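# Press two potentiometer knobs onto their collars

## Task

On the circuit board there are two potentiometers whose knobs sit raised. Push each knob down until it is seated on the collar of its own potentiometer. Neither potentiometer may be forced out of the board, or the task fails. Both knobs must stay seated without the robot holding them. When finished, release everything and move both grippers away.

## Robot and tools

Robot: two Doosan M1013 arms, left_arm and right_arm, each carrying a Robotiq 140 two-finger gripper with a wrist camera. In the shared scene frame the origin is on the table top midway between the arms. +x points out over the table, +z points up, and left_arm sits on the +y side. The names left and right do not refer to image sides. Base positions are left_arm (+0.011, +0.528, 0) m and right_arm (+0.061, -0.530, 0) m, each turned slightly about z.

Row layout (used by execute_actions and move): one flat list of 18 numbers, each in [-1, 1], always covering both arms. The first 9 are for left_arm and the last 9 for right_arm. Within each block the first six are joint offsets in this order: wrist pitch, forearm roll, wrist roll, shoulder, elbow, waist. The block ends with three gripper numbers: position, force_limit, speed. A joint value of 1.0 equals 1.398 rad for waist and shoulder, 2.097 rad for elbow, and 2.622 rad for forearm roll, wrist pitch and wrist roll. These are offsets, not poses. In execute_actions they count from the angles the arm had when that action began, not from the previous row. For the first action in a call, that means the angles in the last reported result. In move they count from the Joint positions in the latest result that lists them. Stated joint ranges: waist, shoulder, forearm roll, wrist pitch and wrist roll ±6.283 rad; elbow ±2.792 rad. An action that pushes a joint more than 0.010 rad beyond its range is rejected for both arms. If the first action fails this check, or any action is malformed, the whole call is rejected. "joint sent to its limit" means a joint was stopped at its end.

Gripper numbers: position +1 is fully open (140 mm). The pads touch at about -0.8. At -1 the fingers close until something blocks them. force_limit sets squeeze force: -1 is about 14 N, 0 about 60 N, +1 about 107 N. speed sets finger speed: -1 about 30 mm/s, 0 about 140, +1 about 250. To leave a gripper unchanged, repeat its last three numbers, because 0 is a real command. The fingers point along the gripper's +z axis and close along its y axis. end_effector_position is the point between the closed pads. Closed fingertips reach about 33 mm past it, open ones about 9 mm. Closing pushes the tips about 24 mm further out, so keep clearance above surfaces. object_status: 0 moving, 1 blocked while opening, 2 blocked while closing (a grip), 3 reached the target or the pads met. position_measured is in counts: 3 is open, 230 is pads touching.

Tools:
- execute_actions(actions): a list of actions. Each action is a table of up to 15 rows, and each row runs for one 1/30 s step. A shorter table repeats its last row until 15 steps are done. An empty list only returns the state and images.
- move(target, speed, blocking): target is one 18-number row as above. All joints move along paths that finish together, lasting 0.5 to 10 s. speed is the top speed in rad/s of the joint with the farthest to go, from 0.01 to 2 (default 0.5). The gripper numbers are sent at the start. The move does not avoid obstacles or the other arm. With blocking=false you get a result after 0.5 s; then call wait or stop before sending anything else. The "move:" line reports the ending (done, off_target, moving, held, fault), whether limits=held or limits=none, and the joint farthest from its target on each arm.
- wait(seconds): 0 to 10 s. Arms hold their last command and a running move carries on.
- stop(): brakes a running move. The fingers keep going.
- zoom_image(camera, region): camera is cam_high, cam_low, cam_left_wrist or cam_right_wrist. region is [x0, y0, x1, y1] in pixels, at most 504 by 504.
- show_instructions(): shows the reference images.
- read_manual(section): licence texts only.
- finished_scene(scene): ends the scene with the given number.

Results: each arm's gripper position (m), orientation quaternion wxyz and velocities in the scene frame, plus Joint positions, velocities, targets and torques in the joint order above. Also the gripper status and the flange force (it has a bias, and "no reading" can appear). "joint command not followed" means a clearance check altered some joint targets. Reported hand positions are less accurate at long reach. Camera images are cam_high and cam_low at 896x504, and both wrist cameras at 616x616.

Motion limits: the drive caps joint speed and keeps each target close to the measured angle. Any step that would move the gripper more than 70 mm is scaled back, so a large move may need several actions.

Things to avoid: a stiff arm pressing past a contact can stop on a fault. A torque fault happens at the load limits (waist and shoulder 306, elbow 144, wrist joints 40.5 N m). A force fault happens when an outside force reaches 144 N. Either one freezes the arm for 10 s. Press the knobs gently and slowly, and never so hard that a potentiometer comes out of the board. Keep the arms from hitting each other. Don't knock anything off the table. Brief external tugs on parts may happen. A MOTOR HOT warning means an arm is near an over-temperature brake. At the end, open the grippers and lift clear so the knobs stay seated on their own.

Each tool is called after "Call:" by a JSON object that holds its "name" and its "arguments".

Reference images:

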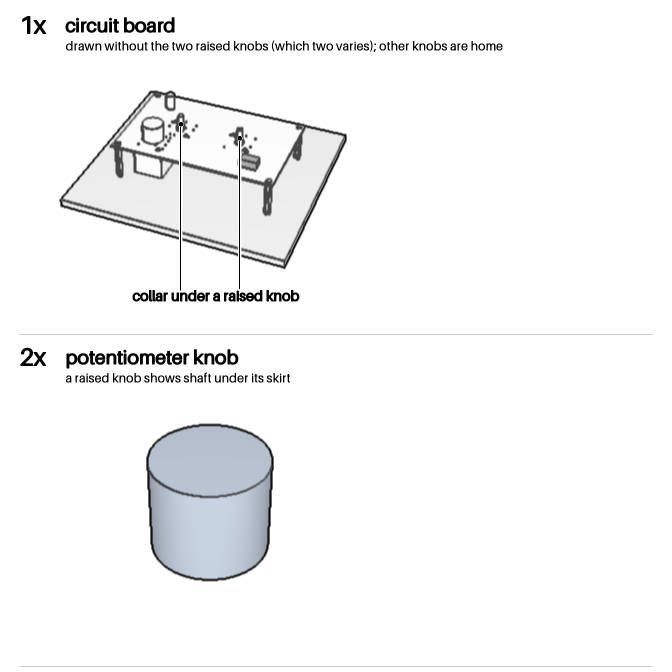

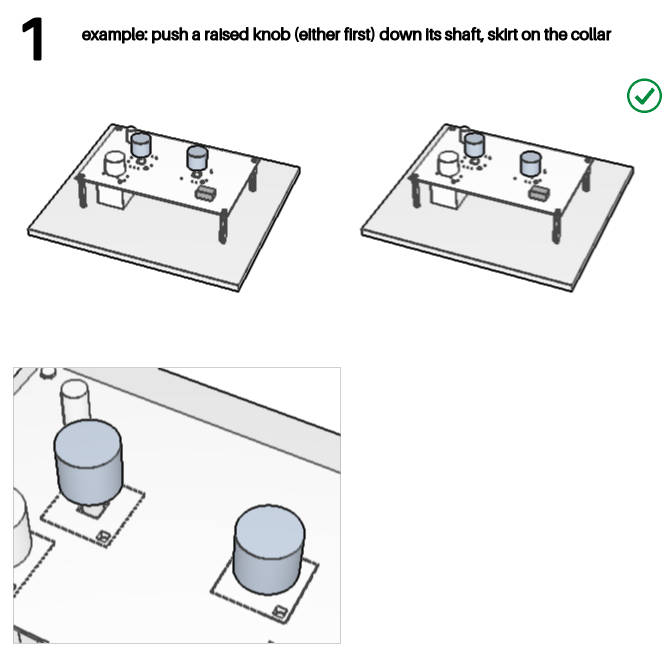

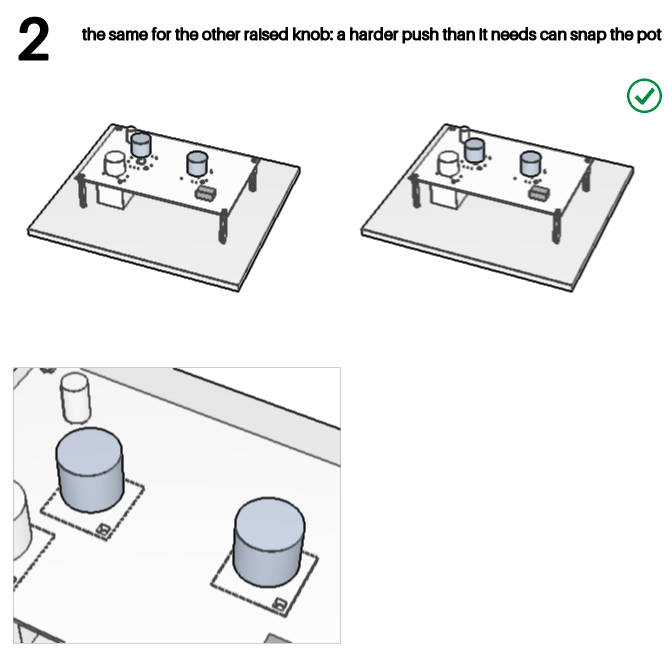

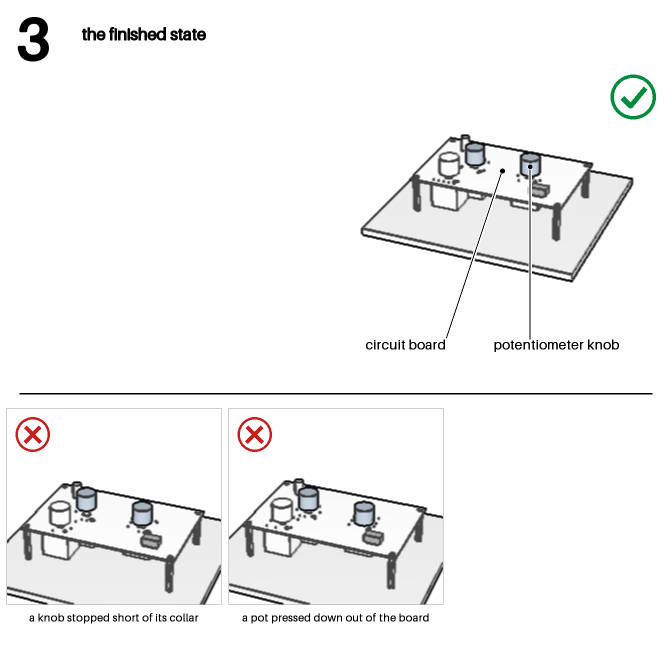

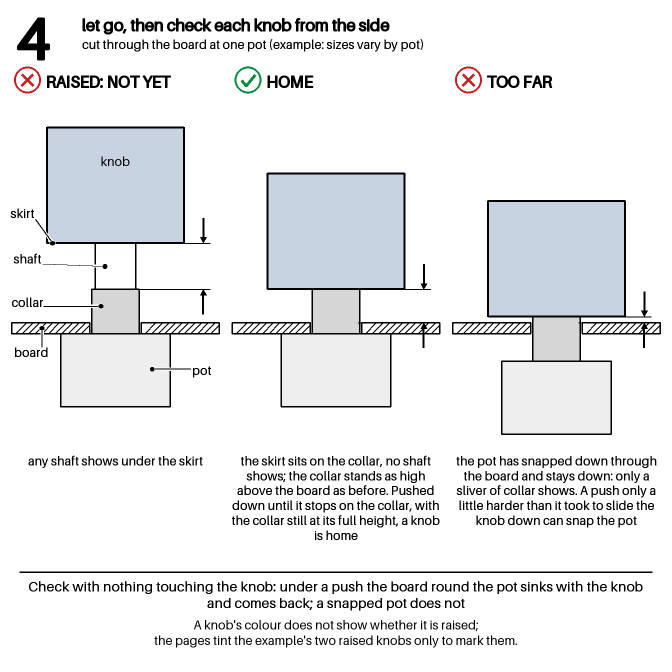

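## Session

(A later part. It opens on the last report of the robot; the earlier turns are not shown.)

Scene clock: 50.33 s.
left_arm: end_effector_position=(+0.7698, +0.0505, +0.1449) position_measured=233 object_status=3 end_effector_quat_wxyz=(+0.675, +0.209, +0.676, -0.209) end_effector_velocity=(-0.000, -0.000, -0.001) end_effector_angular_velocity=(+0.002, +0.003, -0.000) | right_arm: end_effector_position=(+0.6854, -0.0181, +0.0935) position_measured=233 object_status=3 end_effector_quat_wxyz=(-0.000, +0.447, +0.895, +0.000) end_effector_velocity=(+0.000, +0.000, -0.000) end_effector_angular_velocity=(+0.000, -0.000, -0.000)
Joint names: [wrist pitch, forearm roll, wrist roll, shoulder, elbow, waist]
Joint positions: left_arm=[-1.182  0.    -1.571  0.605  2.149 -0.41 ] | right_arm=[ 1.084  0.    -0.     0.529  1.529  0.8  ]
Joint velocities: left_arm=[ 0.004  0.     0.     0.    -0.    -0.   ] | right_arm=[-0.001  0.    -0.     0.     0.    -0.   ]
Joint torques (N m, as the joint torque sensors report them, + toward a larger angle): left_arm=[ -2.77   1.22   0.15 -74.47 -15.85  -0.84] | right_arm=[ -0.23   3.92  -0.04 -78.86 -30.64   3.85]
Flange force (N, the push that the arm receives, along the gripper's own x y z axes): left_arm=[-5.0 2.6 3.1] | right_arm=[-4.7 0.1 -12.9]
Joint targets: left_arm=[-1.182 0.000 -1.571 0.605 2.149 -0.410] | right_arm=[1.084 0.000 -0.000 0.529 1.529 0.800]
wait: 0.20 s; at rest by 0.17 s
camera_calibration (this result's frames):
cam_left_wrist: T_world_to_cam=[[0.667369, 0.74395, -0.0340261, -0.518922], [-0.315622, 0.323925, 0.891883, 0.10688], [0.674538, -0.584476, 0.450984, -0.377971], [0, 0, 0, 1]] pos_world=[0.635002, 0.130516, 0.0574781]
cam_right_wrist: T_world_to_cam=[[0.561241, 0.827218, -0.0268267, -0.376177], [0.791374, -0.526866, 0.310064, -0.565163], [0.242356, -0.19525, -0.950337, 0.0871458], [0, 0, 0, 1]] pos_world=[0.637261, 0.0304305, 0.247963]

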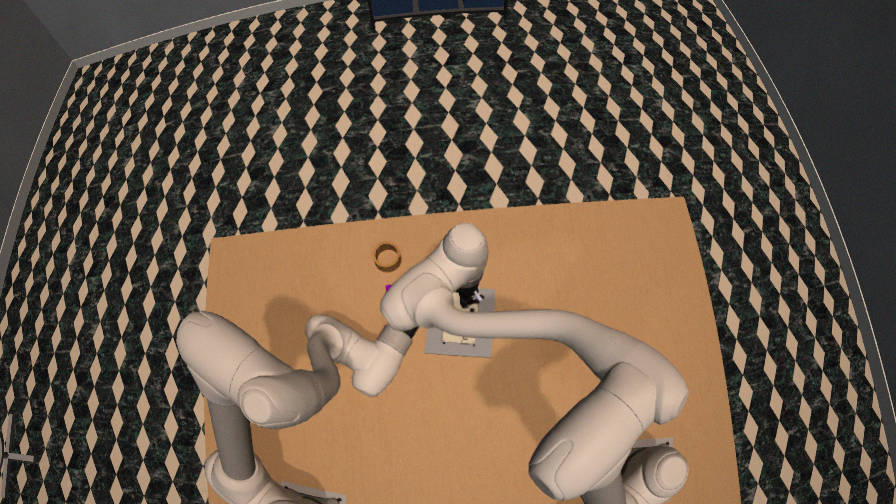

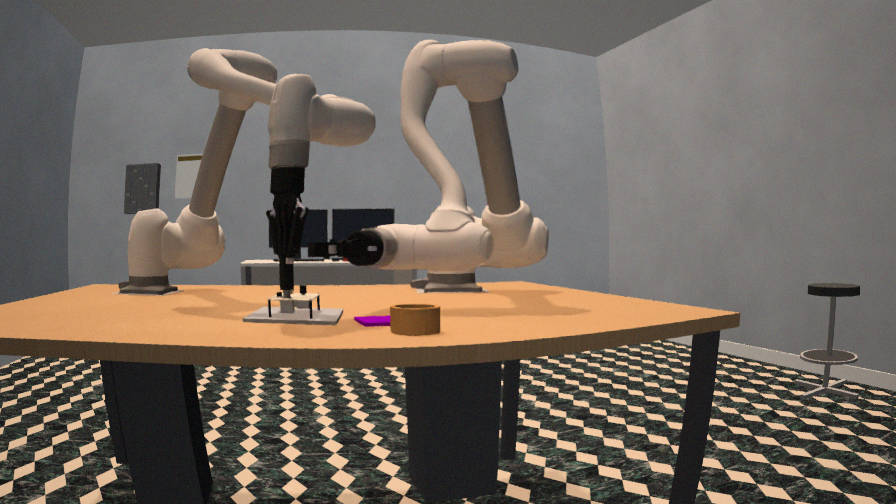

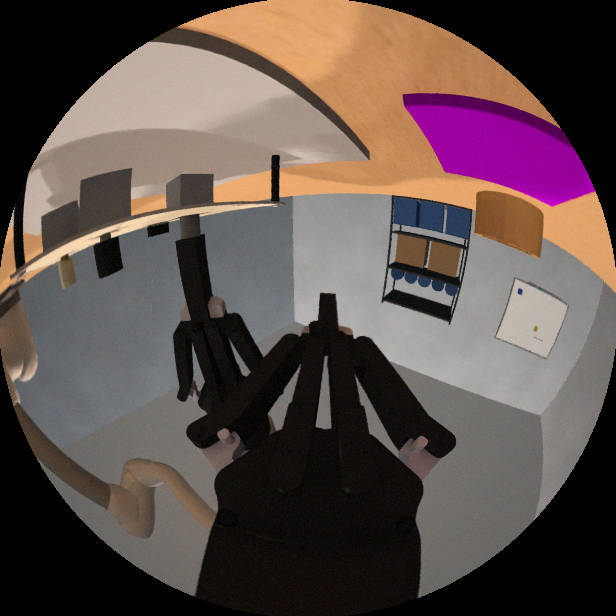

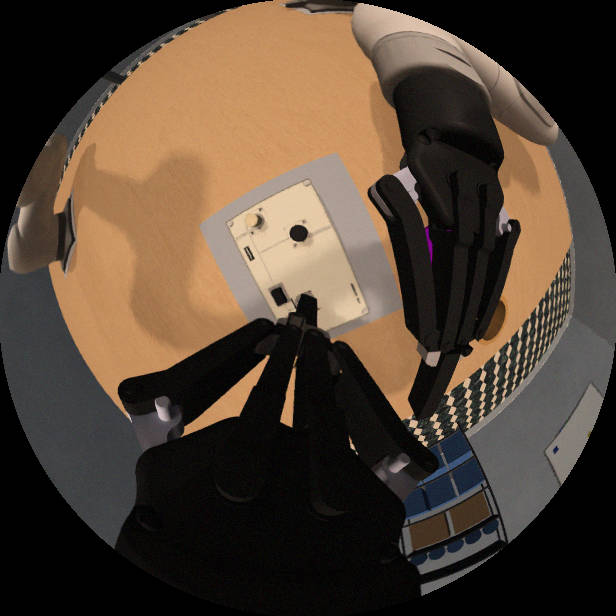

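Call:
{"name": "execute_actions", "arguments": {"actions": [[[0,0,0,0,0,0,-1,0,1, 0.004,0,0,-0.0037,-0.0028,0,-1,0,1]]]}}

Scene clock: 51.63 s.
left_arm: end_effector_position=(+0.7698, +0.0505, +0.1449) position_measured=233 object_status=3 end_effector_quat_wxyz=(+0.675, +0.209, +0.676, -0.209) end_effector_velocity=(-0.001, -0.000, -0.001) end_effector_angular_velocity=(+0.001, +0.001, -0.001) | right_arm: end_effector_position=(+0.6856, -0.0180, +0.1005) position_measured=233 object_status=3 end_effector_quat_wxyz=(+0.000, +0.447, +0.895, +0.000) end_effector_velocity=(+0.001, +0.001, +0.001) end_effector_angular_velocity=(+0.002, -0.001, +0.000)
Joint names: [wrist pitch, forearm roll, wrist roll, shoulder, elbow, waist]
Joint positions: left_arm=[-1.182  0.    -1.571  0.605  2.149 -0.41 ] | right_arm=[ 1.094  0.    -0.     0.524  1.523  0.8  ]
Joint velocities: left_arm=[ 0.001  0.     0.    -0.     0.001 -0.001] | right_arm=[-0.001  0.001 -0.001 -0.    -0.001 -0.   ]
Joint torques (N m, as the joint torque sensors report them, + toward a larger angle): left_arm=[ -2.83   1.2    0.05 -74.45 -16.1   -0.12] | right_arm=[  0.02   4.22   0.07 -90.89 -37.04   0.83]
Flange force (N, the push that the arm receives, along the gripper's own x y z axes): left_arm=[-5.2 1.0 2.6] | right_arm=[-1.0 3.0 1.5]
Joint targets: left_arm=[-1.182 0.000 -1.571 0.605 2.149 -0.410] | right_arm=[1.094 0.000 -0.000 0.524 1.523 0.800]
camera_calibration (this result's frames):
cam_left_wrist: T_world_to_cam=[[0.667369, 0.74395, -0.034026, -0.518922], [-0.315622, 0.323925, 0.891883, 0.10688], [0.674538, -0.584476, 0.450984, -0.377971], [0, 0, 0, 1]] pos_world=[0.635002, 0.130516, 0.057478]
cam_right_wrist: T_world_to_cam=[[0.561251, 0.827226, -0.0263733, -0.37628], [0.791255, -0.526955, 0.310216, -0.567355], [0.242721, -0.194977, -0.9503, 0.0935489], [0, 0, 0, 1]] pos_world=[0.637403, 0.0305377, 0.254978]

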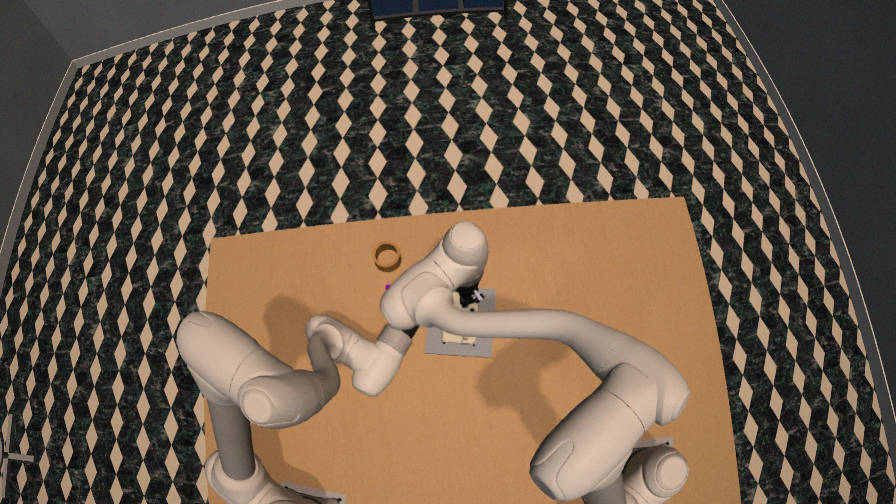

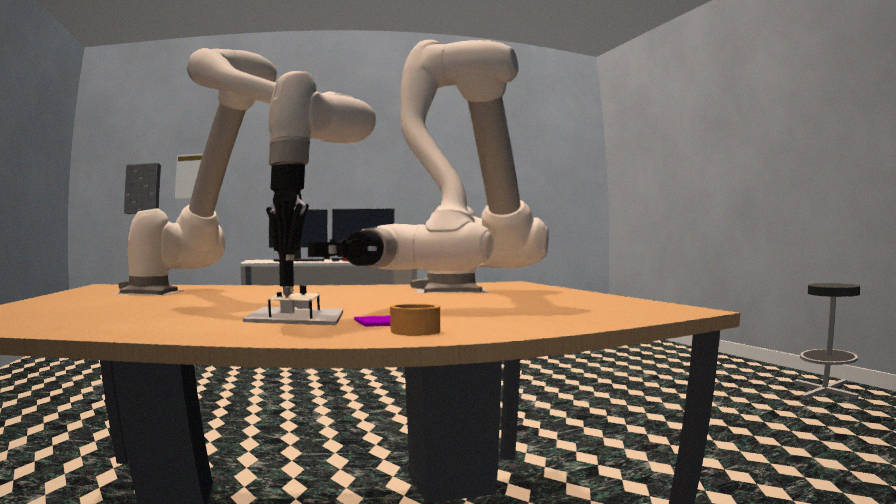

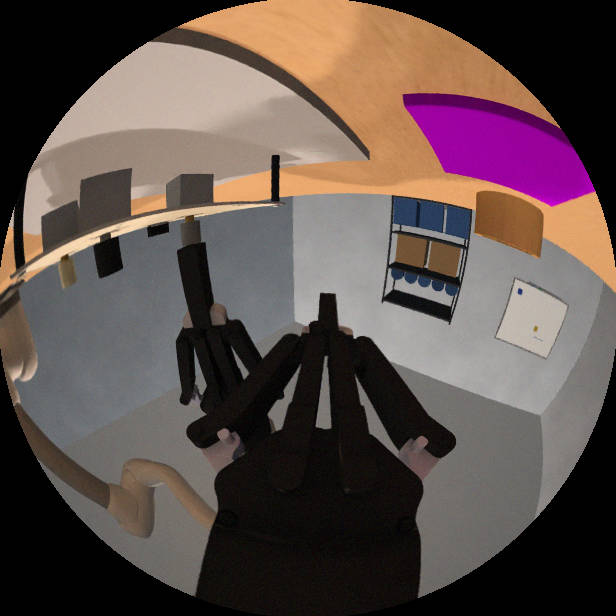

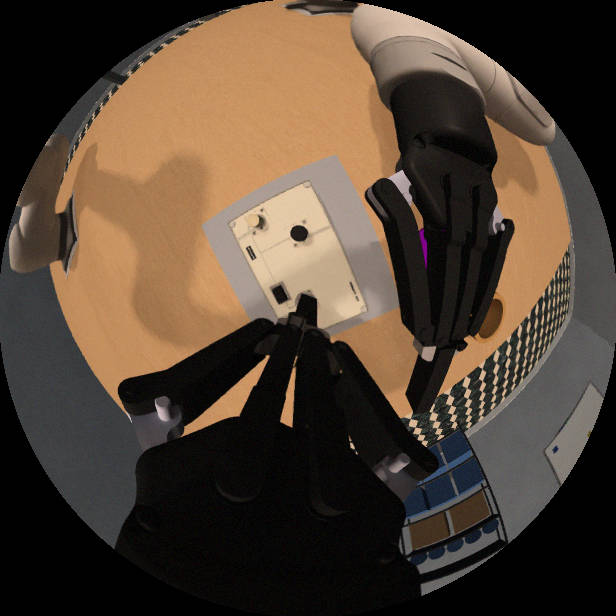

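Call:
{"name": "zoom_image", "arguments": {"camera": "cam_left_wrist", "region": [165, 200, 225, 260]}}

Region (165, 200, 225, 260) of cam_left_wrist's 616x616 image, scaled by 8.400, with more detail than that image has.

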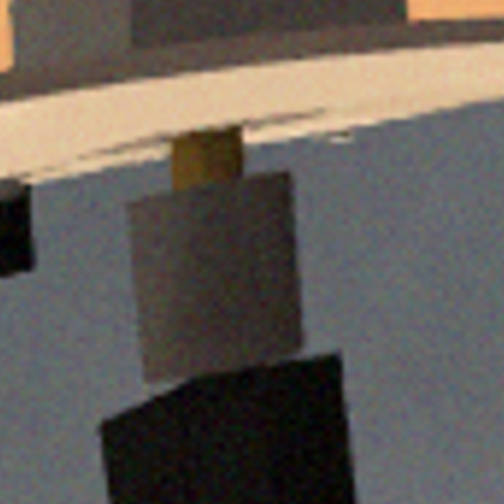

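Call:
{"name": "zoom_image", "arguments": {"camera": "cam_left_wrist", "region": [178, 210, 202, 230]}}

Region (178, 210, 202, 230) of cam_left_wrist's 616x616 image, scaled by 21.000, with more detail than that image has.

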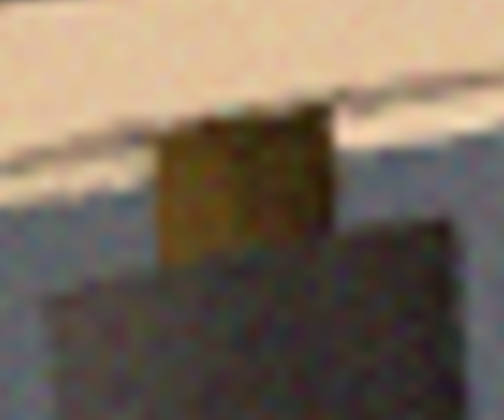

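Call:
{"name": "move", "arguments": {"target": [0,0,0,-0.15,0,0.2,-1,0,1, 0.09,0,0,-0.09,-0.05,-0.25,-1,0,1], "speed": 0.6}}

Call:
{"name": "zoom_image", "arguments": {"camera": "cam_low", "region": [240, 270, 350, 330]}}

Scene clock: 53.67 s.
left_arm: end_effector_position=(+0.8550, +0.2842, +0.3316) position_measured=233 object_status=3 end_effector_quat_wxyz=(+0.767, +0.100, +0.621, -0.124) end_effector_velocity=(-0.000, +0.001, +0.001) end_effector_angular_velocity=(-0.000, -0.001, +0.001) | right_arm: end_effector_position=(+0.7980, -0.2704, +0.2555) position_measured=233 object_status=3 end_effector_quat_wxyz=(-0.001, +0.596, +0.803, -0.002) end_effector_velocity=(+0.000, -0.002, +0.001) end_effector_angular_velocity=(-0.001, -0.001, -0.001)
Joint names: [wrist pitch, forearm roll, wrist roll, shoulder, elbow, waist]
Joint positions: left_arm=[-1.182  0.    -1.571  0.395  2.149 -0.131] | right_arm=[ 1.33   0.    -0.     0.398  1.418  0.451]
Joint velocities: left_arm=[-0.     0.    -0.    -0.001  0.001  0.001] | right_arm=[ 0.001 -0.001  0.    -0.001 -0.001 -0.001]
Joint torques (N m, as the joint torque sensors report them, + toward a larger angle): left_arm=[ -2.81   2.05   0.02 -62.98 -23.63  -0.9 ] | right_arm=[ -0.34   4.18  -0.11 -81.43 -40.9    4.68]
Flange force (N, the push that the arm receives, along the gripper's own x y z axes): left_arm=[-5.4 2.4 3.1] | right_arm=[-5.7 0.6 0.7]
Joint targets: left_arm=[-1.182 0.000 -1.571 0.395 2.149 -0.131] | right_arm=[1.330 0.000 -0.000 0.398 1.418 0.451]
move: done; limits=none; left_arm: farthest joint: the waist, 0.000 radians from its target (0.280 radians at the start); right_arm: farthest joint: the waist, 0.001 radians from its target (0.350 radians at the start)
camera_calibration (this result's frames):
cam_left_wrist: T_world_to_cam=[[0.440205, 0.897876, -0.00609631, -0.602113], [-0.559682, 0.279694, 0.780081, 0.149851], [0.702122, -0.339984, 0.625648, -0.534075], [0, 0, 0, 1]] pos_world=[0.723908, 0.317134, 0.213577]
cam_right_wrist: T_world_to_cam=[[0.810371, 0.585075, -0.0314026, -0.489466], [0.564638, -0.765505, 0.308523, -0.720655], [0.15647, -0.267749, -0.950699, 0.213555], [0, 0, 0, 1]] pos_world=[0.770143, -0.208111, 0.409994]

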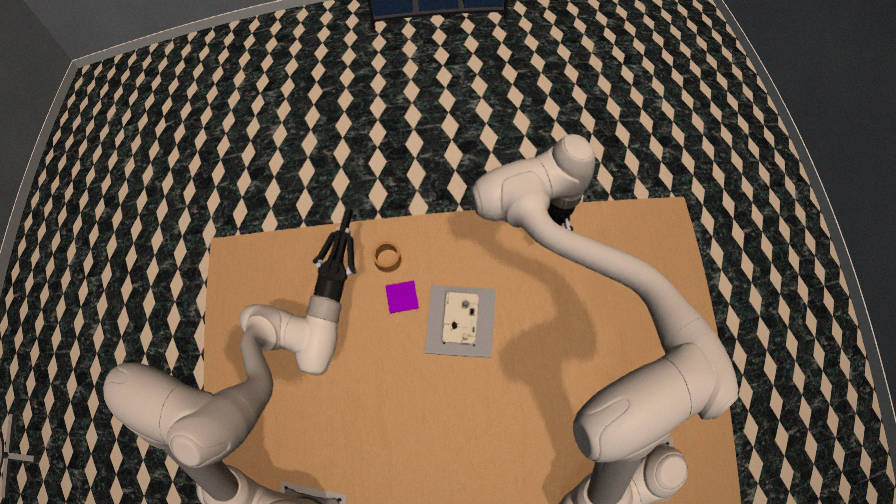

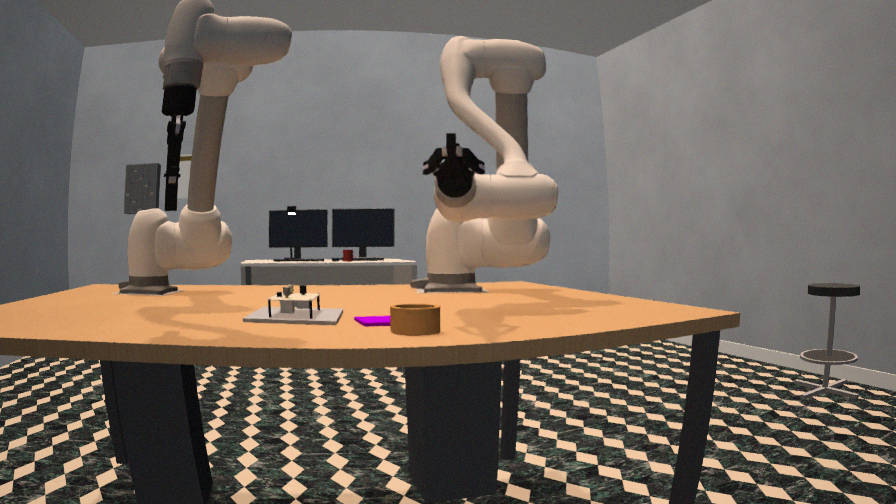

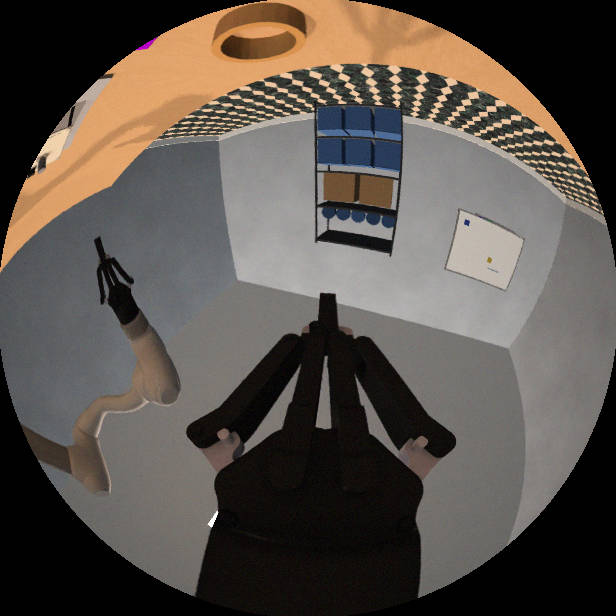

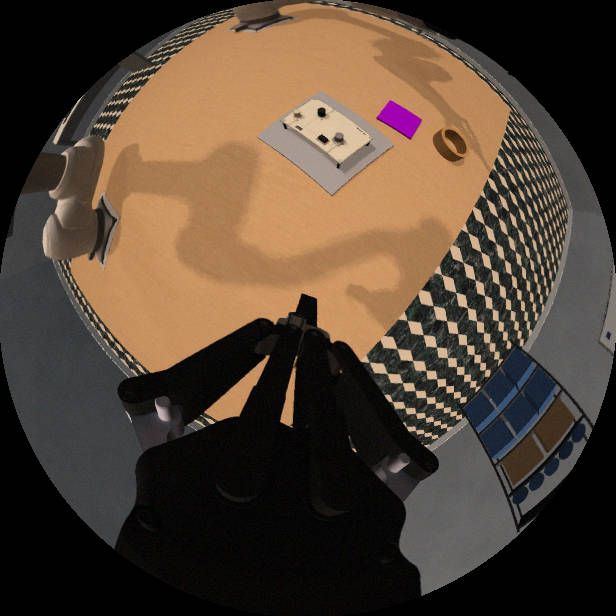

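Region (240, 270, 350, 330) of cam_low's 896x504 image, scaled by 4.582, with more detail than that image has; it fills the top 275 rows of this view, and the rest is white.

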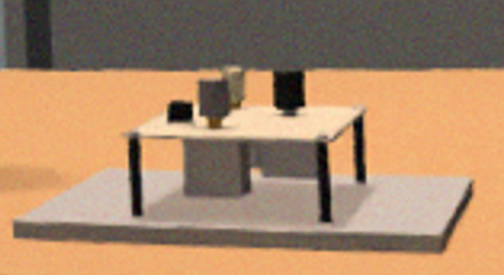

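Both knobs sit on their collars with no shaft showing.

Call:
{"name": "finished_scene", "arguments": {"scene": 1}}

The scene is finished: the task was done.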